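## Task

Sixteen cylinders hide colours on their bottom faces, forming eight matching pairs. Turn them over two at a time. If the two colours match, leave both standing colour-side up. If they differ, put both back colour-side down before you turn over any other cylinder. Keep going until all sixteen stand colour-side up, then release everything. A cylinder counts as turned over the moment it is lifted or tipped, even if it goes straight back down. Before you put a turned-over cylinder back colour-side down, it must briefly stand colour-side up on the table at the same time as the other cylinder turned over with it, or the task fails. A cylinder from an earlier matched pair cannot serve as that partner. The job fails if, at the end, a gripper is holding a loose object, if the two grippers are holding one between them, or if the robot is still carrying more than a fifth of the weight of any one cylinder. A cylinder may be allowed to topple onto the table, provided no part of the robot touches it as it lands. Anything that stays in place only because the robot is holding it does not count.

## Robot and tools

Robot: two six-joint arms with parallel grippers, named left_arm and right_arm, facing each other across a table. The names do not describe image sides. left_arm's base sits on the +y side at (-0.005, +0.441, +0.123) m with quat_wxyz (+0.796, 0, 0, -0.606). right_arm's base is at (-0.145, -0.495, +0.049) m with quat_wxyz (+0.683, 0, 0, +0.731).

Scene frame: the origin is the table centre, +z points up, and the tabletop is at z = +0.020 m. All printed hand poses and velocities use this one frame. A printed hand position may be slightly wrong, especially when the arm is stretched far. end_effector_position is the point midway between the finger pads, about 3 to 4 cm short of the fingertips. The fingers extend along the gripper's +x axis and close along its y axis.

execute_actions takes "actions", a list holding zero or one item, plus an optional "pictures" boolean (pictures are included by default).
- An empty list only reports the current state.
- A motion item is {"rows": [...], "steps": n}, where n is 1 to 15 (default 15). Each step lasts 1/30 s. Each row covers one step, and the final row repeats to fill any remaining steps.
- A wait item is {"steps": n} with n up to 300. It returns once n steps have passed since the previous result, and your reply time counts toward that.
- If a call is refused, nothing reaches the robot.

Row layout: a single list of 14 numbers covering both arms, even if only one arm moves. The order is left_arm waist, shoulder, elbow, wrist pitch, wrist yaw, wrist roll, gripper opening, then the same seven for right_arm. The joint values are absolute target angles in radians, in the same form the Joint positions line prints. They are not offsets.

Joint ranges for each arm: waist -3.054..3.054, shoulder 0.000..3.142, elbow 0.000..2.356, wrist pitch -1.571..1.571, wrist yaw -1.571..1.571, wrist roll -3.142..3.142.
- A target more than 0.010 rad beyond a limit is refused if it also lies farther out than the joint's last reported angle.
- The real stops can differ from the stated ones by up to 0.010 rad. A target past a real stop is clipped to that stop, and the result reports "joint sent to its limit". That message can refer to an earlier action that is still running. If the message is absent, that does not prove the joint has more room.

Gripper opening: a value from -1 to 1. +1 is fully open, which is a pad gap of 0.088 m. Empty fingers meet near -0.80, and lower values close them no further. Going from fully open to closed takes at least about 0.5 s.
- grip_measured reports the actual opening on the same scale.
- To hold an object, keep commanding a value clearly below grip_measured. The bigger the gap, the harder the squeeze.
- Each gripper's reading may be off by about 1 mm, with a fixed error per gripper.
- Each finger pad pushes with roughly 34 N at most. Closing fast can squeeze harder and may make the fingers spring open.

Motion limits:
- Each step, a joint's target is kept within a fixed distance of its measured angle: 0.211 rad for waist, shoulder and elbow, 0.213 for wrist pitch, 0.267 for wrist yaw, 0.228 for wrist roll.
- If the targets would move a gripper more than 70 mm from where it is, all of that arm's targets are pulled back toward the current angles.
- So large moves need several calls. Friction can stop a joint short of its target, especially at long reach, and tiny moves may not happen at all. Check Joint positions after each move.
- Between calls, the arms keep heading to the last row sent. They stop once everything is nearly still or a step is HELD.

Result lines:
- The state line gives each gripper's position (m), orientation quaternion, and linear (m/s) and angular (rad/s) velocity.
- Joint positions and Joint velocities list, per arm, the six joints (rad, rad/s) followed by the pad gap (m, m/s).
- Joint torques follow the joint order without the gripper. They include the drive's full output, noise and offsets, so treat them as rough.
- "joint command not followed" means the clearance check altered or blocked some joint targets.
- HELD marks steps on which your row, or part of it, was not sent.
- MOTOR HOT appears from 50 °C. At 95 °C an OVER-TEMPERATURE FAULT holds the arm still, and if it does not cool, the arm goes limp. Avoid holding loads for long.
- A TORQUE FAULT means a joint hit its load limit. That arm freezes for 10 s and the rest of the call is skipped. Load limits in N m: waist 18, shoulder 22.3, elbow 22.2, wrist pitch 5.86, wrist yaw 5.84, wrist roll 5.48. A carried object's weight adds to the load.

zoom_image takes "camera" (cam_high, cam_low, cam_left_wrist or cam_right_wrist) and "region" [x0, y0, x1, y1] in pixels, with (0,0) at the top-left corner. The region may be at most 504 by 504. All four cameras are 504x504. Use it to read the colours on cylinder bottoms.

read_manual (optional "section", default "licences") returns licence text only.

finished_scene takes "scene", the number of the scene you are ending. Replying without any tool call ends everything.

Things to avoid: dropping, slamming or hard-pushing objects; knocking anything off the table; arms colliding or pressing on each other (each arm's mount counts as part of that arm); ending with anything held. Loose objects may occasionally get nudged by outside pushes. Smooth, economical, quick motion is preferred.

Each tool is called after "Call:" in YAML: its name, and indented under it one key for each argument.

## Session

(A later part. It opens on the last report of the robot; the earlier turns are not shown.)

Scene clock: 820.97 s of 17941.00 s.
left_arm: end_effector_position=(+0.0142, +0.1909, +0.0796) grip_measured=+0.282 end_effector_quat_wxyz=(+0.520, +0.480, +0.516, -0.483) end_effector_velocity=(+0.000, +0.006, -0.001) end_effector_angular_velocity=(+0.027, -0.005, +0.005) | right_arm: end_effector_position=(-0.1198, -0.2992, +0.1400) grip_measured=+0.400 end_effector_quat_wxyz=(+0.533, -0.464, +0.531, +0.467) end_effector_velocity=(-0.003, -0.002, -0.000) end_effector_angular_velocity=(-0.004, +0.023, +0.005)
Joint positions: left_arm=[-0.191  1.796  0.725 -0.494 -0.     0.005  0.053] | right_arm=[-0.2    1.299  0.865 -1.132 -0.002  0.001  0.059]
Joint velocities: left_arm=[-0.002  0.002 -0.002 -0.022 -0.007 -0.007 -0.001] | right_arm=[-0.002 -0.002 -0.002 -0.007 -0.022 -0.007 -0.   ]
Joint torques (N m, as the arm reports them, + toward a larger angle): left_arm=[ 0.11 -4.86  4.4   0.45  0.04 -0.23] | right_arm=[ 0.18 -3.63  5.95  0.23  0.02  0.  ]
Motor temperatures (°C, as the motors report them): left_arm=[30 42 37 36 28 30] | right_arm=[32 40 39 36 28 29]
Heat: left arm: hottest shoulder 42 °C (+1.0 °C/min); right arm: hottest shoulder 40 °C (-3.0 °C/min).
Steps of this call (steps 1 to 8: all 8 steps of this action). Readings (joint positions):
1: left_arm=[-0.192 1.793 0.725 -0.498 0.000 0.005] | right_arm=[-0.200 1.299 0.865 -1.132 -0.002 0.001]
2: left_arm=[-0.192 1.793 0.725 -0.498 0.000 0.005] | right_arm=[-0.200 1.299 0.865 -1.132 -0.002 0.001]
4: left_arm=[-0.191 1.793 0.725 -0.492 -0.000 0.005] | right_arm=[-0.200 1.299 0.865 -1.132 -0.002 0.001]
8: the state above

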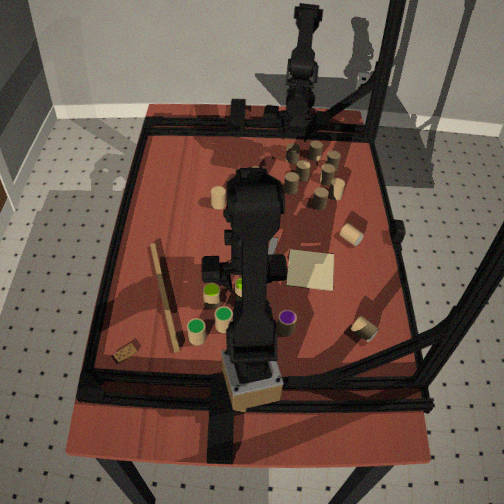

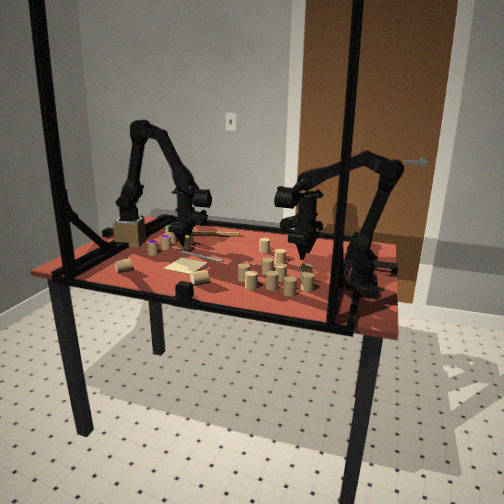

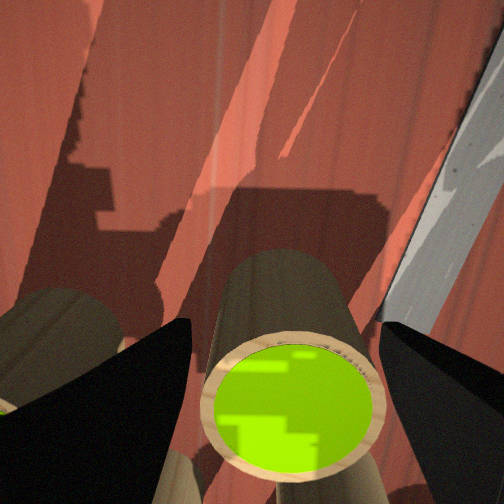

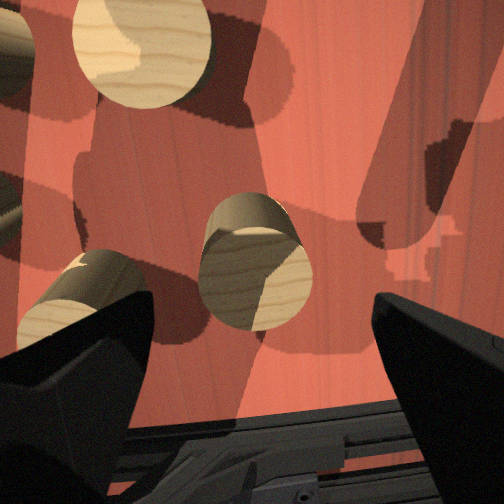

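Call:
execute_actions:
  actions:
    - {"rows":[[-0.19,1.72,0.78,-0.63,0,0,0.3,-0.194,1.3,0.86,-1.13,0,0.4,0.3],[-0.19,1.72,0.78,-0.63,0,0,0.3,-0.194,1.3,0.86,-1.13,0,0.4,0.3],[-0.19,1.65,0.83,-0.75,0,0,0.3,-0.194,1.317,0.822,-1.075,0,0.4,0.3],[-0.19,1.65,0.83,-0.75,0,0,0.3,-0.194,1.334,0.784,-1.02,0,0.4,0.3],[-0.19,1.55,0.9,-0.85,0,0,0.3,-0.194,1.351,0.747,-0.966,0,0.4,0.3],[-0.19,1.55,0.9,-0.85,0,0,0.3,-0.194,1.368,0.71,-0.912,0,0.4,0.3],[-0.19,1.55,0.9,-0.85,0,0,0.3,-0.194,1.386,0.671,-0.857,0,0.4,0.3],[-0.19,1.55,0.9,-0.85,0,0,0.3,-0.194,1.386,0.671,-0.857,0,0.4,0.3],[-0.43,1.2,0.55,0.96,0,1.571,0.7,-0.194,1.386,0.671,-0.857,0,0.4,0.3]],"steps":15}
  pictures: false

Call:
execute_actions:
  actions:
    - {"rows":[[-0.43,1.2,0.55,0.96,0,1.571,0.7,-0.194,1.386,0.671,-0.857,0,0.4,-0.4]],"steps":8}
  pictures: false

Call:
execute_actions:
  actions:
    - {"rows":[[-0.43,1.3,0.34,0.96,0,1.571,0.7,-0.194,1.343,0.765,-0.99,0,0.4,-0.4],[-0.43,1.3,0.34,0.96,0,1.571,0.7,-0.194,1.343,0.765,-0.99,0,0.4,-0.4],[-0.43,1.3,0.34,0.96,0,1.571,0.7,-0.194,1.3,0.86,-1.13,0,0.4,-0.4],[-0.43,1.3,0.34,0.96,0,1.571,0.7,-0.194,1.3,0.86,-1.13,0,0.4,-0.4],[-0.43,1.3,0.34,0.96,0,1.571,0.7,-0.194,1.22,0.96,-1.2,0,0.4,-0.4],[-0.43,1.3,0.34,0.96,0,1.571,0.7,-0.194,1.22,0.96,-1.2,0,0.4,-0.4],[-0.43,1.3,0.34,0.96,0,1.571,0.7,-0.194,1.22,0.96,-1.2,0,0.4,-0.4],[-0.43,1.3,0.34,0.96,0,1.571,0.7,-0.216,1.15,1.0,0.3,0,0,-0.4]],"steps":15}
  pictures: false

Call:
execute_actions:
  actions:
    - {"rows":[[-0.43,1.3,0.34,0.96,0,1.571,0.7,-0.216,1.2,0.9,0.64,0,0,-0.4],[-0.43,1.3,0.34,0.96,0,1.571,0.7,-0.216,1.2,0.9,0.64,0,0,-0.4],[-0.43,1.3,0.34,0.96,0,1.571,0.7,-0.216,1.2,0.9,0.64,0,0,-0.4],[-0.43,1.3,0.34,0.96,0,1.571,0.7,-0.216,1.2,0.9,0.64,0,0,-0.4],[-0.43,1.3,0.34,0.96,0,1.571,0.7,-0.216,1.27,0.7,0.64,0,0,-0.4]],"steps":15}
  pictures: false

Call:
execute_actions:
  actions:
    - {"rows":[[-0.43,1.42,0.41,1.0,0,1.571,0.7,-0.216,1.39,0.75,0.633,0,0,-0.4]],"steps":10}
  pictures: false

Call:
execute_actions:
  actions:
    - {"rows":[[-0.43,1.51,0.48,1.03,0,1.571,0.7,-0.216,1.39,0.75,0.633,0,0,-0.4],[-0.43,1.51,0.48,1.03,0,1.571,0.7,-0.216,1.39,0.75,0.633,0,0,-0.4],[-0.43,1.57,0.54,1.03,0,1.571,0.7,-0.216,1.39,0.75,0.633,0,0,-0.4],[-0.43,1.57,0.54,1.03,0,1.571,0.7,-0.216,1.39,0.75,0.633,0,0,-0.4],[-0.43,1.63,0.605,1.025,0,1.571,0.7,-0.216,1.39,0.75,0.633,0,0,-0.4],[-0.43,1.63,0.605,1.025,0,1.571,0.7,-0.216,1.39,0.75,0.633,0,0,-0.4],[-0.43,1.695,0.674,1.021,0,1.571,0.7,-0.216,1.39,0.75,0.633,0,0,-0.4],[-0.43,1.695,0.674,1.021,0,1.571,0.7,-0.216,1.39,0.75,0.633,0,0,-0.4],[-0.43,1.76,0.748,1.015,0,1.571,0.7,-0.216,1.39,0.75,0.633,0,0,-0.4]],"steps":14}
  pictures: false

Call:
execute_actions:
  actions:
    - {"rows":[[-0.43,1.76,0.748,1.015,0,1.571,-0.4,-0.216,1.39,0.75,0.633,0,0,-0.4]],"steps":10}
  pictures: false

Call:
execute_actions:
  actions:
    - {"rows":[[-0.43,1.76,0.748,1.015,0,1.571,-0.4,-0.216,1.39,0.75,0.633,0,0,0.7],[-0.43,1.76,0.748,1.015,0,1.571,-0.4,-0.216,1.39,0.75,0.633,0,0,0.7],[-0.43,1.76,0.748,1.015,0,1.571,-0.4,-0.216,1.39,0.75,0.633,0,0,0.7],[-0.43,1.76,0.748,1.015,0,1.571,-0.4,-0.216,1.39,0.75,0.633,0,0,0.7],[-0.43,1.76,0.748,1.015,0,1.571,-0.4,-0.216,1.39,0.75,0.633,0,0,0.7],[-0.43,1.76,0.748,1.015,0,1.571,-0.4,-0.216,1.39,0.75,0.633,0,0,0.7],[-0.43,1.6,0.57,1.03,0,1.571,-0.4,-0.216,1.39,0.75,0.633,0,0,0.7],[-0.43,1.6,0.57,1.03,0,1.571,-0.4,-0.216,1.39,0.75,0.633,0,0,0.7],[-0.43,1.51,0.48,1.03,0,1.571,-0.4,-0.216,1.27,0.63,0.64,0,0,0.7],[-0.43,1.42,0.41,1.0,0,1.571,-0.4,-0.216,1.27,0.63,0.64,0,0,0.7]],"steps":13}
  pictures: false

Call:
execute_actions:
  actions:
    - {"rows":[[-1.05,1.3,0.7,-0.87,0,0,-0.4,-0.067,1.15,0.9,-1.27,0,0,0.4]],"steps":15}
  pictures: false

Call:
execute_actions:
  actions:
    - {"rows":[[-1.05,1.3,0.7,-0.87,0,0,-0.4,-0.067,1.3,1.1,-1.27,0,0,0.4],[-1.05,1.3,0.7,-0.87,0,0,-0.4,-0.067,1.3,1.1,-1.27,0,0,0.4],[-1.05,1.3,0.7,-0.87,0,0,-0.4,-0.067,1.3,1.1,-1.27,0,0,0.4],[-1.05,1.3,0.7,-0.87,0,0,-0.4,-0.067,1.3,1.1,-1.27,0,0,0.4],[-1.05,1.587,0.885,-0.869,0,0,-0.4,-0.067,1.45,1.2,-1.27,0,0,0.4]],"steps":15}
  pictures: false

Call:
execute_actions:
  actions:
    - {"rows":[[-1.05,1.587,0.885,-0.869,0,0,-0.4,-0.067,1.588,1.114,-1.1,0,0,0.4],[-1.05,1.587,0.885,-0.869,0,0,-0.4,-0.067,1.588,1.114,-1.1,0,0,0.4],[-1.05,1.62,0.857,-0.81,0,0,-0.4,-0.067,1.588,1.114,-1.1,0,0,0.4],[-1.05,1.652,0.828,-0.75,0,0,-0.4,-0.067,1.588,1.114,-1.1,0,0,0.4],[-1.05,1.685,0.8,-0.69,0,0,-0.4,-0.067,1.588,1.114,-1.1,0,0,0.4],[-1.05,1.718,0.778,-0.634,0,0,-0.4,-0.067,1.588,1.114,-1.1,0,0,0.4],[-1.05,1.745,0.76,-0.588,0,0,-0.4,-0.067,1.588,1.114,-1.1,0,0,0.4],[-1.05,1.767,0.746,-0.55,0,0,-0.4,-0.067,1.588,1.114,-1.1,0,0,0.4],[-1.05,1.784,0.735,-0.522,0,0,-0.4,-0.067,1.588,1.114,-1.1,0,0,0.4],[-1.05,1.795,0.728,-0.504,0,0,-0.4,-0.067,1.588,1.114,-1.1,0,0,0.4],[-1.05,1.805,0.722,-0.488,0,0,-0.4,-0.067,1.588,1.114,-1.1,0,0,0.4],[-1.05,1.813,0.717,-0.475,0,0,-0.4,-0.067,1.588,1.114,-1.1,0,0,0.4]],"steps":15}
  pictures: false

Call:
execute_actions:
  actions:
    - {"rows":[[-1.05,1.813,0.717,-0.475,0,0,-0.4,-0.067,1.588,1.114,-1.1,0,0,0.4],[-1.05,1.8,0.725,-0.495,0,0,0.3,-0.067,1.588,1.114,-1.1,0,0,0.4]],"steps":9}

Scene clock: 859.60 s of 17941.00 s.
left_arm: end_effector_position=(-0.0487, +0.1667, +0.1866) grip_measured=+0.678 end_effector_quat_wxyz=(+0.462, +0.494, +0.155, -0.720) end_effector_velocity=(-0.052, -0.248, +0.177) end_effector_angular_velocity=(-2.050, -0.768, -1.783) | right_arm: end_effector_position=(-0.1206, -0.3010, +0.0797) grip_measured=+0.300 end_effector_quat_wxyz=(+0.612, -0.353, +0.613, +0.354) end_effector_velocity=(+0.001, +0.004, -0.000) end_effector_angular_velocity=(+0.023, +0.004, -0.029)
Joint positions: left_arm=[-0.424  1.238  0.576 -0.363  0.005  0.475  0.072] | right_arm=[-0.197  1.382  0.674 -0.861 -0.002  0.395  0.054]
Joint velocities: left_arm=[-0.061 -0.398 -0.413  1.912 -0.022  2.029  0.012] | right_arm=[-0.007 -0.002 -0.002  0.022 -0.007  0.022 -0.   ]
Joint torques (N m, as the arm reports them, + toward a larger angle): left_arm=[ 0.11 -4.04  7.63  1.92 -0.11  0.14] | right_arm=[ 0.17 -3.93  5.57  0.12  0.03  0.09]
Motor temperatures (°C, as the motors report them): left_arm=[30 42 36 34 28 30] | right_arm=[32 38 38 35 28 29]
Heat: left arm: hottest shoulder 42 °C (+1.0 °C/min); right arm: hottest shoulder 38 °C (-2.0 °C/min).
Steps of this call (steps 1 to 15: the robot went on to your last target; steps 16 to 90: nothing new was sent; then 35.13 s passed at rest; steps 91 to 105: all 15 steps of this action). Readings (joint positions):
91: left_arm=[-0.191 1.788 0.734 -0.524 -0.000 0.005] | right_arm=[-0.198 1.299 0.864 -1.132 -0.001 0.050]
92: left_arm=[-0.191 1.775 0.744 -0.569 -0.000 0.005] | right_arm=[-0.198 1.299 0.864 -1.132 -0.001 0.125]
94: left_arm=[-0.191 1.722 0.778 -0.669 -0.000 0.005] | right_arm=[-0.197 1.301 0.846 -1.089 -0.002 0.260]
98: left_arm=[-0.191 1.580 0.878 -0.802 -0.000 0.005] | right_arm=[-0.197 1.351 0.735 -0.923 -0.002 0.370]
105: the state above

Scene clock: 859.87 s of 17941.00 s.
left_arm: end_effector_position=(-0.0613, +0.0944, +0.2710) grip_measured=+0.699 end_effector_quat_wxyz=(+0.457, +0.469, -0.228, -0.721) end_effector_velocity=(-0.036, -0.193, +0.377) end_effector_angular_velocity=(-2.220, -1.473, -0.974) | right_arm: end_effector_position=(-0.1202, -0.3003, +0.0798) grip_measured=+0.004 end_effector_quat_wxyz=(+0.614, -0.352, +0.611, +0.354) end_effector_velocity=(-0.003, +0.001, -0.000) end_effector_angular_velocity=(+0.010, +0.021, -0.010)
Joint positions: left_arm=[-0.427  1.209  0.558  0.164  0.005  1.03   0.073] | right_arm=[-0.196  1.382  0.674 -0.858  0.001  0.397  0.039]
Joint velocities: left_arm=[-0.012 -0.017 -0.007  1.941  0.007  2.044  0.   ] | right_arm=[-0.002 -0.002 -0.002  0.007 -0.022  0.007 -0.   ]
Joint torques (N m, as the arm reports them, + toward a larger angle): left_arm=[-0.22 -4.62  6.41  2.07 -0.1   0.07] | right_arm=[ 0.16 -3.87  5.38  0.17 -0.05  0.11]
Motor temperatures (°C, as the motors report them): left_arm=[30 42 36 34 28 30] | right_arm=[32 38 38 35 28 29]
Heat: left arm: hottest shoulder 42 °C (+1.0 °C/min); right arm: hottest shoulder 38 °C (-2.0 °C/min).
Steps of this call (steps 1 to 8: all 8 steps of this action). Readings (joint positions):
1: left_arm=[-0.425 1.228 0.567 -0.298 0.005 0.544] | right_arm=[-0.197 1.382 0.674 -0.861 -0.002 0.396]
2: left_arm=[-0.425 1.222 0.562 -0.232 0.005 0.614] | right_arm=[-0.197 1.382 0.674 -0.861 -0.002 0.396]
4: left_arm=[-0.426 1.214 0.559 -0.099 0.005 0.752] | right_arm=[-0.196 1.382 0.674 -0.859 0.001 0.397]
8: the state above

Scene clock: 860.37 s of 17941.00 s.
left_arm: end_effector_position=(-0.0624, +0.0878, +0.3108) grip_measured=+0.700 end_effector_quat_wxyz=(+0.454, +0.461, -0.532, -0.546) end_effector_velocity=(+0.000, +0.001, +0.025) end_effector_angular_velocity=(-0.122, -0.033, +0.004) | right_arm: end_effector_position=(-0.0998, -0.1825, +0.2552) grip_measured=+0.004 end_effector_quat_wxyz=(+0.700, -0.247, +0.307, +0.596) end_effector_velocity=(+0.045, +0.303, +0.292) end_effector_angular_velocity=(+1.883, -0.540, +0.279)
Joint positions: left_arm=[-0.428  1.299  0.341  0.938  0.005  1.562  0.073] | right_arm=[-0.213  1.158  0.992 -0.644  0.001  0.032  0.039]
Joint velocities: left_arm=[-0.002 -0.007 -0.002  0.11  -0.007  0.051  0.   ] | right_arm=[-0.007 -0.002 -0.002  1.941 -0.007 -0.388 -0.   ]
Joint torques (N m, as the arm reports them, + toward a larger angle): left_arm=[-0.21 -3.61  6.35  2.29 -0.12  0.1 ] | right_arm=[-0.25 -5.25  8.14  1.29 -0.04 -0.06]
Motor temperatures (°C, as the motors report them): left_arm=[30 42 36 34 28 30] | right_arm=[32 38 38 35 28 29]
Heat: left arm: hottest shoulder 42 °C (+1.0 °C/min); right arm: hottest shoulder 38 °C (-2.0 °C/min).
Steps of this call (steps 1 to 15: all 15 steps of this action). Readings (joint positions):
1: left_arm=[-0.427 1.218 0.529 0.253 0.005 1.095] | right_arm=[-0.196 1.380 0.687 -0.886 0.001 0.397]
2: left_arm=[-0.427 1.226 0.492 0.328 0.005 1.161] | right_arm=[-0.196 1.377 0.705 -0.931 0.001 0.397]
4: left_arm=[-0.427 1.264 0.407 0.432 0.005 1.300] | right_arm=[-0.196 1.352 0.769 -1.038 0.001 0.397]
8: left_arm=[-0.428 1.309 0.332 0.674 0.005 1.507] | right_arm=[-0.198 1.238 0.925 -1.122 0.001 0.355]
15: the state above

Scene clock: 860.87 s of 17941.00 s.
left_arm: end_effector_position=(-0.0625, +0.0878, +0.3152) grip_measured=+0.700 end_effector_quat_wxyz=(+0.459, +0.456, -0.538, -0.540) end_effector_velocity=(-0.002, +0.001, -0.005) end_effector_angular_velocity=(+0.023, +0.004, -0.010) | right_arm: end_effector_position=(-0.0885, -0.1072, +0.2622) grip_measured=+0.005 end_effector_quat_wxyz=(+0.750, -0.085, +0.100, +0.648) end_effector_velocity=(+0.019, +0.115, +0.463) end_effector_angular_velocity=(+2.067, -0.326, -0.004)
Joint positions: left_arm=[-0.428  1.299  0.341  0.958  0.005  1.566  0.073] | right_arm=[-0.213  1.281  0.691  0.326  0.001  0.003  0.039]
Joint velocities: left_arm=[-0.002 -0.002 -0.002 -0.022  0.007 -0.007 -0.   ] | right_arm=[-0.002 -0.046  0.061  1.985  0.007 -0.022 -0.   ]
Joint torques (N m, as the arm reports them, + toward a larger angle): left_arm=[-0.24 -3.54  6.39  2.16 -0.12  0.1 ] | right_arm=[-0.19 -6.19  8.17  1.5  -0.07 -0.06]
Motor temperatures (°C, as the motors report them): left_arm=[30 42 36 34 28 30] | right_arm=[32 38 38 35 28 29]
Heat: left arm: hottest shoulder 42 °C (+1.0 °C/min); right arm: hottest shoulder 38 °C (-2.0 °C/min).
Steps of this call (steps 1 to 15: all 15 steps of this action). Readings (joint positions):
1: left_arm=[-0.428 1.299 0.341 0.943 0.005 1.563] | right_arm=[-0.213 1.161 0.981 -0.571 0.001 0.022]
2: left_arm=[-0.428 1.299 0.342 0.949 0.005 1.564] | right_arm=[-0.213 1.164 0.966 -0.503 0.001 0.016]
4: left_arm=[-0.428 1.299 0.341 0.956 0.005 1.565] | right_arm=[-0.213 1.178 0.933 -0.380 0.001 0.009]
8: left_arm=[-0.428 1.299 0.341 0.957 0.005 1.566] | right_arm=[-0.213 1.235 0.772 -0.119 0.001 0.004]
15: the state above

Scene clock: 861.20 s of 17941.00 s.
left_arm: end_effector_position=(-0.0656, +0.0680, +0.3081) grip_measured=+0.700 end_effector_quat_wxyz=(+0.455, +0.461, -0.534, -0.544) end_effector_velocity=(-0.000, -0.004, +0.013) end_effector_angular_velocity=(-0.042, -0.001, +0.015) | right_arm: end_effector_position=(-0.0842, -0.0788, +0.3101) grip_measured=+0.004 end_effector_quat_wxyz=(+0.757, -0.004, +0.007, +0.653) end_effector_velocity=(+0.002, +0.003, +0.011) end_effector_angular_velocity=(+0.067, -0.032, +0.000)
Joint positions: left_arm=[-0.428  1.413  0.401  0.997  0.005  1.566  0.073] | right_arm=[-0.214  1.381  0.742  0.622  0.001  0.003  0.039]
Joint velocities: left_arm=[-0.007  0.002  0.022  0.022 -0.022  0.007 -0.   ] | right_arm=[-0.007  0.022 -0.002  0.095 -0.007 -0.022  0.   ]
Joint torques (N m, as the arm reports them, + toward a larger angle): left_arm=[-0.2  -3.6   7.38  2.16 -0.12  0.09] | right_arm=[-0.27 -5.02  8.26  1.73 -0.05 -0.06]
Motor temperatures (°C, as the motors report them): left_arm=[30 42 36 34 28 30] | right_arm=[32 38 38 35 28 29]
Heat: left arm: hottest shoulder 42 °C (+1.0 °C/min); right arm: hottest shoulder 38 °C (-2.0 °C/min).
Steps of this call (steps 1 to 10: all 10 steps of this action). Readings (joint positions):
1: left_arm=[-0.428 1.319 0.350 0.971 0.005 1.566] | right_arm=[-0.213 1.292 0.699 0.391 0.001 0.003]
2: left_arm=[-0.428 1.349 0.367 0.983 0.005 1.566] | right_arm=[-0.213 1.313 0.715 0.459 0.001 0.003]
4: left_arm=[-0.428 1.393 0.393 0.988 0.005 1.566] | right_arm=[-0.213 1.353 0.739 0.555 0.001 0.003]
8: left_arm=[-0.428 1.412 0.399 0.995 0.005 1.566] | right_arm=[-0.214 1.378 0.742 0.613 0.001 0.003]
10: the state above

Scene clock: 861.67 s of 17941.00 s.
left_arm: end_effector_position=(-0.0795, -0.0180, +0.3103) grip_measured=+0.700 end_effector_quat_wxyz=(+0.459, +0.456, -0.538, -0.540) end_effector_velocity=(-0.006, -0.025, -0.013) end_effector_angular_velocity=(+0.023, +0.004, -0.010) | right_arm: end_effector_position=(-0.0842, -0.0787, +0.3117) grip_measured=+0.004 end_effector_quat_wxyz=(+0.757, -0.002, +0.005, +0.653) end_effector_velocity=(-0.000, -0.001, -0.002) end_effector_angular_velocity=(-0.008, -0.006, +0.005)
Joint positions: left_arm=[-0.428  1.747  0.731  1.016  0.005  1.566  0.073] | right_arm=[-0.214  1.382  0.742  0.63   0.001  0.003  0.039]
Joint velocities: left_arm=[-0.002  0.11   0.095 -0.007  0.007 -0.007 -0.   ] | right_arm=[-0.002 -0.002 -0.002 -0.007 -0.007 -0.007 -0.   ]
Joint torques (N m, as the arm reports them, + toward a larger angle): left_arm=[-0.23 -5.94  7.43  2.02 -0.11  0.08] | right_arm=[-0.18 -5.09  8.16  1.69 -0.07 -0.04]
Motor temperatures (°C, as the motors report them): left_arm=[30 42 36 34 28 30] | right_arm=[32 38 38 35 28 29]
Heat: left arm: hottest shoulder 42 °C (+1.0 °C/min); right arm: hottest shoulder 38 °C (-2.0 °C/min).
Steps of this call (steps 1 to 14: all 14 steps of this action). Readings (joint positions):
1: left_arm=[-0.428 1.429 0.412 1.006 0.005 1.566] | right_arm=[-0.214 1.382 0.742 0.624 0.001 0.003]
2: left_arm=[-0.428 1.453 0.432 1.015 0.005 1.566] | right_arm=[-0.214 1.382 0.742 0.626 0.001 0.003]
4: left_arm=[-0.428 1.513 0.487 1.021 0.005 1.566] | right_arm=[-0.214 1.382 0.742 0.628 0.001 0.003]
8: left_arm=[-0.428 1.635 0.610 1.023 0.005 1.566] | right_arm=[-0.214 1.382 0.742 0.629 0.001 0.003]
14: the state above

Scene clock: 862.00 s of 17941.00 s.
left_arm: end_effector_position=(-0.0798, -0.0199, +0.3101) grip_measured=+0.031 end_effector_quat_wxyz=(+0.459, +0.457, -0.538, -0.540) end_effector_velocity=(+0.002, +0.001, -0.006) end_effector_angular_velocity=(+0.020, +0.019, +0.020) | right_arm: end_effector_position=(-0.0842, -0.0787, +0.3123) grip_measured=+0.004 end_effector_quat_wxyz=(+0.757, -0.001, +0.003, +0.653) end_effector_velocity=(-0.000, +0.000, -0.000) end_effector_angular_velocity=(-0.001, -0.022, +0.005)
Joint positions: left_arm=[-0.428  1.753  0.739  1.014  0.005  1.567  0.041] | right_arm=[-0.214  1.382  0.742  0.632  0.001  0.003  0.039]
Joint velocities: left_arm=[-0.002  0.002 -0.007 -0.007 -0.022 -0.022 -0.   ] | right_arm=[-0.002  0.002 -0.002  0.007 -0.007 -0.022 -0.   ]
Joint torques (N m, as the arm reports them, + toward a larger angle): left_arm=[-0.19 -5.79  7.53  2.05 -0.12  0.08] | right_arm=[-0.18 -5.07  8.17  1.48 -0.08 -0.07]
Motor temperatures (°C, as the motors report them): left_arm=[30 42 36 34 28 30] | right_arm=[32 38 38 36 28 29]
Heat: left arm: hottest shoulder 42 °C (+1.0 °C/min); right arm: hottest shoulder 38 °C (-2.0 °C/min).
Steps of this call (steps 1 to 10: all 10 steps of this action). Readings (joint positions):
1: left_arm=[-0.428 1.749 0.734 1.016 0.005 1.566] | right_arm=[-0.214 1.382 0.742 0.630 0.001 0.003]
2: left_arm=[-0.428 1.750 0.736 1.016 0.005 1.566] | right_arm=[-0.214 1.382 0.742 0.630 0.001 0.003]
4: left_arm=[-0.428 1.752 0.738 1.016 0.005 1.566] | right_arm=[-0.214 1.382 0.742 0.630 0.001 0.003]
8: left_arm=[-0.428 1.753 0.739 1.014 0.005 1.567] | right_arm=[-0.214 1.382 0.742 0.632 0.001 0.003]
10: the state above

Scene clock: 862.43 s of 17941.00 s.
left_arm: end_effector_position=(-0.0674, +0.0565, +0.3091) grip_measured=+0.031 end_effector_quat_wxyz=(+0.456, +0.460, -0.535, -0.543) end_effector_velocity=(+0.023, +0.132, +0.039) end_effector_angular_velocity=(-0.117, +0.026, +0.020) | right_arm: end_effector_position=(-0.0876, -0.1016, +0.3068) grip_measured=+0.695 end_effector_quat_wxyz=(+0.757, -0.001, +0.003, +0.653) end_effector_velocity=(-0.008, -0.054, +0.001) end_effector_angular_velocity=(+0.038, -0.028, +0.005)
Joint positions: left_arm=[-0.428  1.463  0.443  1.008  0.004  1.567  0.041] | right_arm=[-0.214  1.292  0.651  0.637  0.001  0.003  0.073]
Joint velocities: left_arm=[-0.002 -0.628 -0.457 -0.051 -0.022 -0.007 -0.   ] | right_arm=[-0.002 -0.227 -0.193  0.007 -0.007 -0.022  0.001]
Joint torques (N m, as the arm reports them, + toward a larger angle): left_arm=[-0.19 -4.06  6.67  1.85 -0.09  0.07] | right_arm=[-0.27 -5.84  6.78  1.58 -0.05 -0.06]
Motor temperatures (°C, as the motors report them): left_arm=[30 42 36 35 28 30] | right_arm=[32 38 38 36 28 29]
Heat: left arm: hottest shoulder 42 °C (+0.0 °C/min); right arm: hottest shoulder 38 °C (-2.0 °C/min).
Steps of this call (steps 1 to 13: all 13 steps of this action). Readings (joint positions):
1: left_arm=[-0.428 1.753 0.739 1.014 0.005 1.567] | right_arm=[-0.214 1.382 0.742 0.632 0.001 0.003]
2: left_arm=[-0.428 1.753 0.739 1.014 0.005 1.567] | right_arm=[-0.214 1.382 0.742 0.632 0.001 0.003]
4: left_arm=[-0.428 1.753 0.739 1.014 0.005 1.567] | right_arm=[-0.214 1.382 0.742 0.632 0.001 0.003]
8: left_arm=[-0.428 1.695 0.668 1.017 0.004 1.567] | right_arm=[-0.214 1.382 0.742 0.632 0.001 0.003]
13: the state above

Scene clock: 862.93 s of 17941.00 s.
left_arm: end_effector_position=(-0.2752, +0.1655, +0.3017) grip_measured=+0.032 end_effector_quat_wxyz=(+0.286, +0.312, -0.243, -0.873) end_effector_velocity=(+0.069, +0.183, -0.396) end_effector_angular_velocity=(+2.794, -0.018, +0.673) | right_arm: end_effector_position=(-0.1449, -0.1407, +0.2863) grip_measured=+0.401 end_effector_quat_wxyz=(+0.685, -0.176, +0.179, +0.684) end_effector_velocity=(-0.000, -0.212, -0.383) end_effector_angular_velocity=(-2.005, -0.006, -0.000)
Joint positions: left_arm=[-1.043  1.305  0.695  0.192  0.006  0.722  0.041] | right_arm=[-0.07   1.148  0.904 -0.264 -0.001  0.003  0.059]
Joint velocities: left_arm=[-0.212 -0.012  0.002 -2.015 -0.022 -2.132 -0.   ] | right_arm=[ 0.002  0.002 -0.002 -2.     0.007 -0.007 -0.001]
Joint torques (N m, as the arm reports them, + toward a larger angle): left_arm=[ 0.93 -4.99  8.28  2.17 -0.12 -0.26] | right_arm=[ 0.17 -4.37  7.26  1.32 -0.02 -0.06]
Motor temperatures (°C, as the motors report them): left_arm=[30 42 36 35 28 30] | right_arm=[32 38 38 36 28 29]
Heat: left arm: hottest shoulder 42 °C (+0.0 °C/min); right arm: hottest shoulder 38 °C (-2.0 °C/min).
Steps of this call (steps 1 to 15: all 15 steps of this action). Readings (joint positions):
1: left_arm=[-0.441 1.439 0.454 0.967 -0.008 1.539] | right_arm=[-0.204 1.277 0.666 0.593 0.007 0.003]
2: left_arm=[-0.474 1.423 0.482 0.915 -0.010 1.499] | right_arm=[-0.181 1.264 0.693 0.541 0.008 0.003]
4: left_arm=[-0.551 1.392 0.551 0.840 -0.010 1.414] | right_arm=[-0.129 1.231 0.769 0.441 0.003 0.003]
8: left_arm=[-0.754 1.323 0.666 0.638 -0.009 1.186] | right_arm=[-0.072 1.152 0.892 0.200 -0.001 0.003]
15: the state above

Scene clock: 863.43 s of 17941.00 s.
left_arm: end_effector_position=(-0.1914, +0.2530, +0.1578) grip_measured=+0.029 end_effector_quat_wxyz=(+0.276, +0.629, +0.259, -0.678) end_effector_velocity=(+0.195, +0.197, -0.019) end_effector_angular_velocity=(+0.910, -0.897, +0.108) | right_arm: end_effector_position=(-0.1451, -0.2343, +0.1917) grip_measured=+0.400 end_effector_quat_wxyz=(+0.525, -0.473, +0.476, +0.523) end_effector_velocity=(-0.002, -0.161, -0.017) end_effector_angular_velocity=(-0.745, +0.008, +0.010)
Joint positions: left_arm=[-1.048  1.585  0.87  -0.783  0.005  0.015  0.04 ] | right_arm=[-0.07   1.446  1.183 -1.209 -0.001  0.003  0.059]
Joint velocities: left_arm=[-0.002  0.002  0.007 -1.282 -0.007 -0.11  -0.   ] | right_arm=[ 0.002  0.002 -0.002 -0.74  -0.007 -0.007 -0.   ]
Joint torques (N m, as the arm reports them, + toward a larger angle): left_arm=[-0.21 -4.94  7.72  1.1  -0.12 -0.23] | right_arm=[ 0.17 -5.25  8.15  0.52 -0.03 -0.07]
Motor temperatures (°C, as the motors report them): left_arm=[30 42 36 35 28 30] | right_arm=[32 38 39 36 28 29]
Heat: left arm: hottest shoulder 42 °C (+0.0 °C/min); right arm: hottest elbow 39 °C (-1.0 °C/min).
Steps of this call (steps 1 to 15: all 15 steps of this action). Readings (joint positions):
1: left_arm=[-1.047 1.305 0.695 0.127 0.005 0.652] | right_arm=[-0.070 1.170 0.932 -0.350 -0.001 0.003]
2: left_arm=[-1.048 1.305 0.695 0.062 0.005 0.583] | right_arm=[-0.070 1.207 0.976 -0.410 -0.001 0.003]
4: left_arm=[-1.048 1.305 0.694 -0.071 0.005 0.443] | right_arm=[-0.070 1.268 1.052 -0.524 -0.001 0.003]
8: left_arm=[-1.048 1.505 0.848 -0.325 0.005 0.165] | right_arm=[-0.070 1.403 1.175 -0.785 -0.001 0.003]
15: the state above

Scene clock: 863.93 s of 17941.00 s.
left_arm: end_effector_position=(-0.1789, +0.2657, +0.0785) grip_measured=+0.028 end_effector_quat_wxyz=(+0.268, +0.656, +0.275, -0.650) end_effector_velocity=(-0.056, -0.056, -0.001) end_effector_angular_velocity=(-0.278, +0.264, +0.015) | right_arm: end_effector_position=(-0.1451, -0.2267, +0.1395) grip_measured=+0.400 end_effector_quat_wxyz=(+0.499, -0.500, +0.503, +0.497) end_effector_velocity=(-0.000, -0.002, -0.001) end_effector_angular_velocity=(-0.012, +0.007, +0.005)
Joint positions: left_arm=[-1.048  1.8    0.723 -0.507  0.005  0.005  0.04 ] | right_arm=[-0.07   1.588  1.113 -1.102 -0.001  0.003  0.059]
Joint velocities: left_arm=[-0.007 -0.012 -0.017  0.388 -0.007 -0.022  0.   ] | right_arm=[-0.002  0.002 -0.002 -0.007 -0.007 -0.007 -0.   ]
Joint torques (N m, as the arm reports them, + toward a larger angle): left_arm=[-0.19 -4.1   3.97  1.59 -0.12 -0.23] | right_arm=[ 0.22 -6.57  6.31  0.19 -0.03 -0.08]
Motor temperatures (°C, as the motors report them): left_arm=[30 42 36 35 28 30] | right_arm=[32 38 39 36 28 29]
Heat: left arm: hottest shoulder 42 °C (+0.0 °C/min); right arm: hottest elbow 39 °C (-1.0 °C/min).
Steps of this call (steps 1 to 15: all 15 steps of this action). Readings (joint positions):
1: left_arm=[-1.048 1.586 0.871 -0.813 0.005 0.011] | right_arm=[-0.070 1.462 1.175 -1.197 -0.001 0.003]
2: left_arm=[-1.048 1.586 0.871 -0.830 0.005 0.009] | right_arm=[-0.070 1.482 1.166 -1.152 -0.001 0.003]
4: left_arm=[-1.048 1.598 0.863 -0.810 0.005 0.007] | right_arm=[-0.070 1.544 1.149 -1.118 -0.001 0.003]
8: left_arm=[-1.048 1.698 0.799 -0.641 0.005 0.006] | right_arm=[-0.070 1.588 1.113 -1.109 -0.001 0.003]
15: the state above

Scene clock: 864.23 s of 17941.00 s.
left_arm: end_effector_position=(-0.1809, +0.2637, +0.0787) grip_measured=+0.282 end_effector_quat_wxyz=(+0.270, +0.652, +0.273, -0.654) end_effector_velocity=(-0.002, +0.002, -0.001) end_effector_angular_velocity=(+0.003, +0.007, -0.015) | right_arm: end_effector_position=(-0.1451, -0.2267, +0.1395) grip_measured=+0.400 end_effector_quat_wxyz=(+0.499, -0.500, +0.503, +0.498) end_effector_velocity=(+0.002, -0.005, +0.000) end_effector_angular_velocity=(-0.022, -0.007, -0.010)
Joint positions: left_arm=[-1.048  1.799  0.723 -0.495  0.004  0.005  0.053] | right_arm=[-0.07   1.588  1.113 -1.102 -0.001  0.003  0.059]
Joint velocities: left_arm=[-0.007  0.002 -0.002  0.007  0.007  0.007 -0.001] | right_arm=[-0.002 -0.002 -0.002 -0.022  0.007  0.007 -0.   ]
Joint torques (N m, as the arm reports them, + toward a larger angle): left_arm=[-0.23 -5.13  4.78  0.47 -0.13 -0.23] | right_arm=[ 0.2  -6.5   6.32  0.2  -0.02 -0.05]
Motor temperatures (°C, as the motors report them): left_arm=[30 42 36 35 28 30] | right_arm=[32 38 39 36 28 29]
Heat: left arm: hottest shoulder 42 °C (+0.0 °C/min); right arm: hottest elbow 39 °C (-1.0 °C/min).
Steps of this call (steps 1 to 9: all 9 steps of this action). Readings (joint positions):
1: left_arm=[-1.048 1.800 0.723 -0.499 0.005 0.005] | right_arm=[-0.070 1.588 1.113 -1.102 -0.001 0.003]
2: left_arm=[-1.048 1.799 0.723 -0.495 0.005 0.005] | right_arm=[-0.070 1.588 1.113 -1.102 -0.001 0.003]
4: left_arm=[-1.048 1.799 0.723 -0.494 0.004 0.005] | right_arm=[-0.070 1.588 1.113 -1.102 -0.001 0.003]
8: left_arm=[-1.048 1.799 0.723 -0.494 0.004 0.005] | right_arm=[-0.070 1.588 1.113 -1.102 -0.001 0.003]
9: the state above

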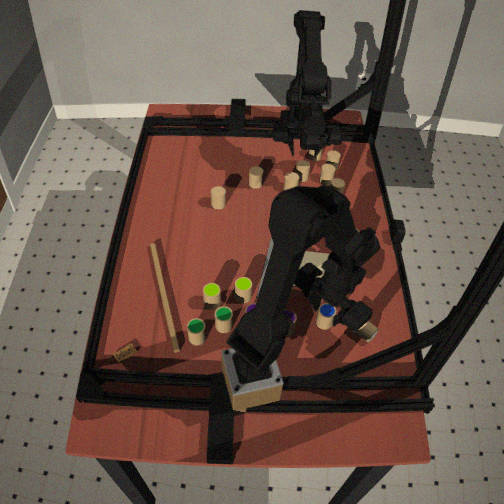

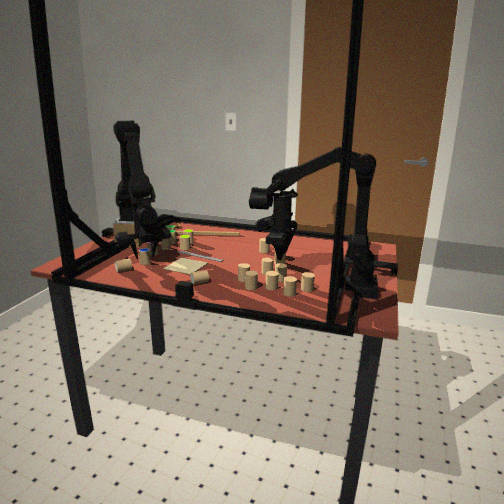

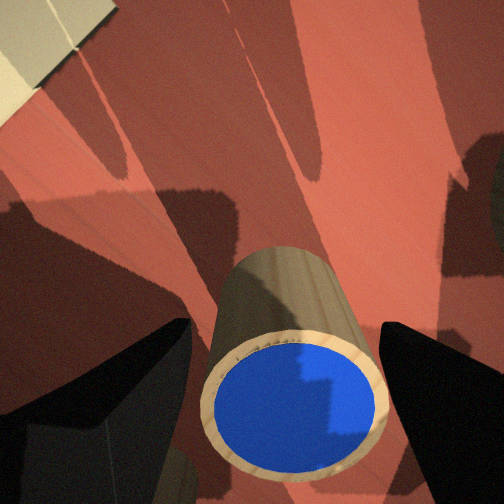

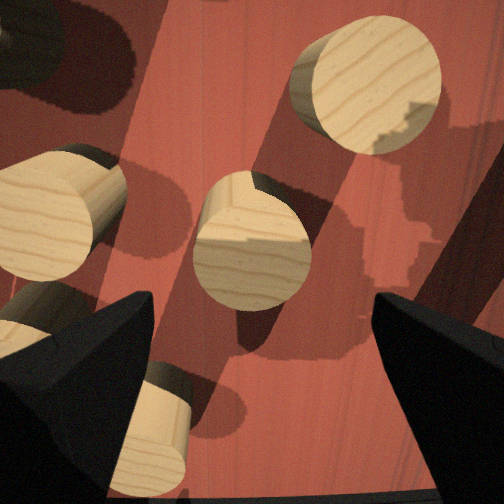

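Call:
execute_actions:
  actions: []

Scene clock: 881.40 s of 17941.00 s.
left_arm: end_effector_position=(-0.1808, +0.2637, +0.0786) grip_measured=+0.300 end_effector_quat_wxyz=(+0.270, +0.652, +0.273, -0.654) end_effector_velocity=(+0.003, +0.005, +0.000) end_effector_angular_velocity=(+0.021, -0.010, +0.020) | right_arm: end_effector_position=(-0.1451, -0.2267, +0.1395) grip_measured=+0.400 end_effector_quat_wxyz=(+0.499, -0.500, +0.503, +0.498) end_effector_velocity=(-0.003, -0.005, +0.000) end_effector_angular_velocity=(-0.022, +0.022, +0.005)
Joint positions: left_arm=[-1.048  1.799  0.723 -0.495  0.004  0.005  0.054] | right_arm=[-0.07   1.588  1.113 -1.102 -0.001  0.003  0.059]
Joint velocities: left_arm=[-0.002 -0.002 -0.002 -0.022  0.007 -0.022 -0.   ] | right_arm=[-0.002 -0.002 -0.002 -0.022 -0.022 -0.007 -0.   ]
Joint torques (N m, as the arm reports them, + toward a larger angle): left_arm=[-0.2  -5.17  4.68  0.44 -0.11 -0.22] | right_arm=[ 0.21 -6.44  6.3   0.2  -0.03 -0.04]
Motor temperatures (°C, as the motors report them): left_arm=[30 42 36 34 28 30] | right_arm=[32 39 39 35 28 29]
Heat: left arm: hottest shoulder 42 °C (+0.0 °C/min); right arm: hottest shoulder 39 °C (-1.0 °C/min).
Steps of this call (steps 1 to 15: the robot went on to your last target; steps 16 to 90: nothing new was sent; then 14.17 s passed at rest). Readings (joint positions):
1: left_arm=[-1.048 1.799 0.723 -0.495 0.004 0.005] | right_arm=[-0.070 1.588 1.113 -1.102 -0.001 0.003]
2: left_arm=[-1.048 1.799 0.723 -0.495 0.004 0.005] | right_arm=[-0.070 1.588 1.113 -1.102 -0.001 0.003]
4: left_arm=[-1.048 1.799 0.723 -0.494 0.004 0.005] | right_arm=[-0.070 1.588 1.113 -1.102 -0.001 0.003]
8: left_arm=[-1.048 1.799 0.723 -0.494 0.004 0.005] | right_arm=[-0.070 1.588 1.113 -1.102 -0.001 0.003]
90: the state above
All arms were judged still, so your last target was given up. Only a new action makes them travel on or press farther. Fingers that are still opening or closing keep moving.

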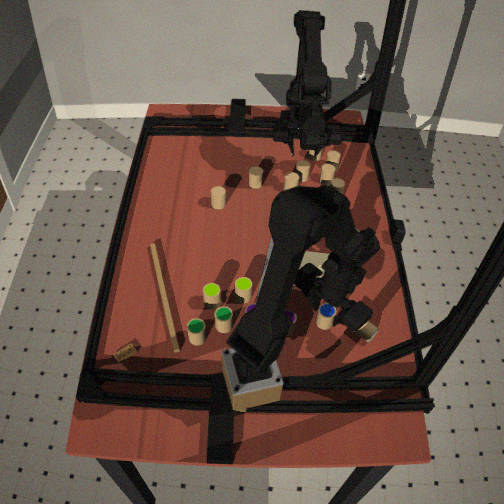

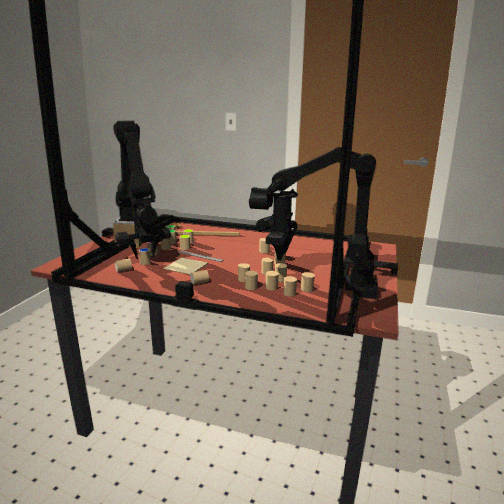

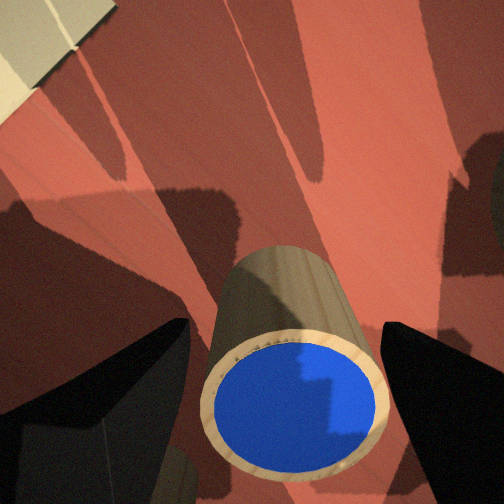

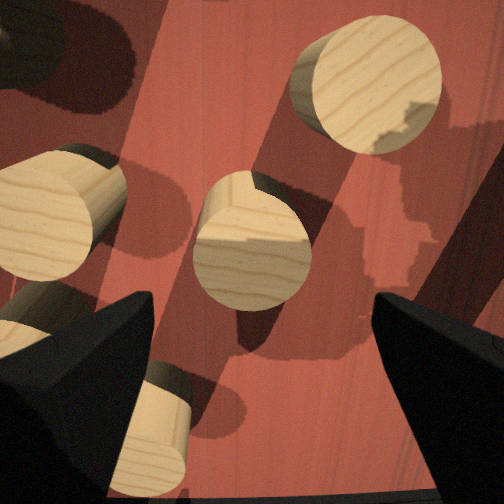

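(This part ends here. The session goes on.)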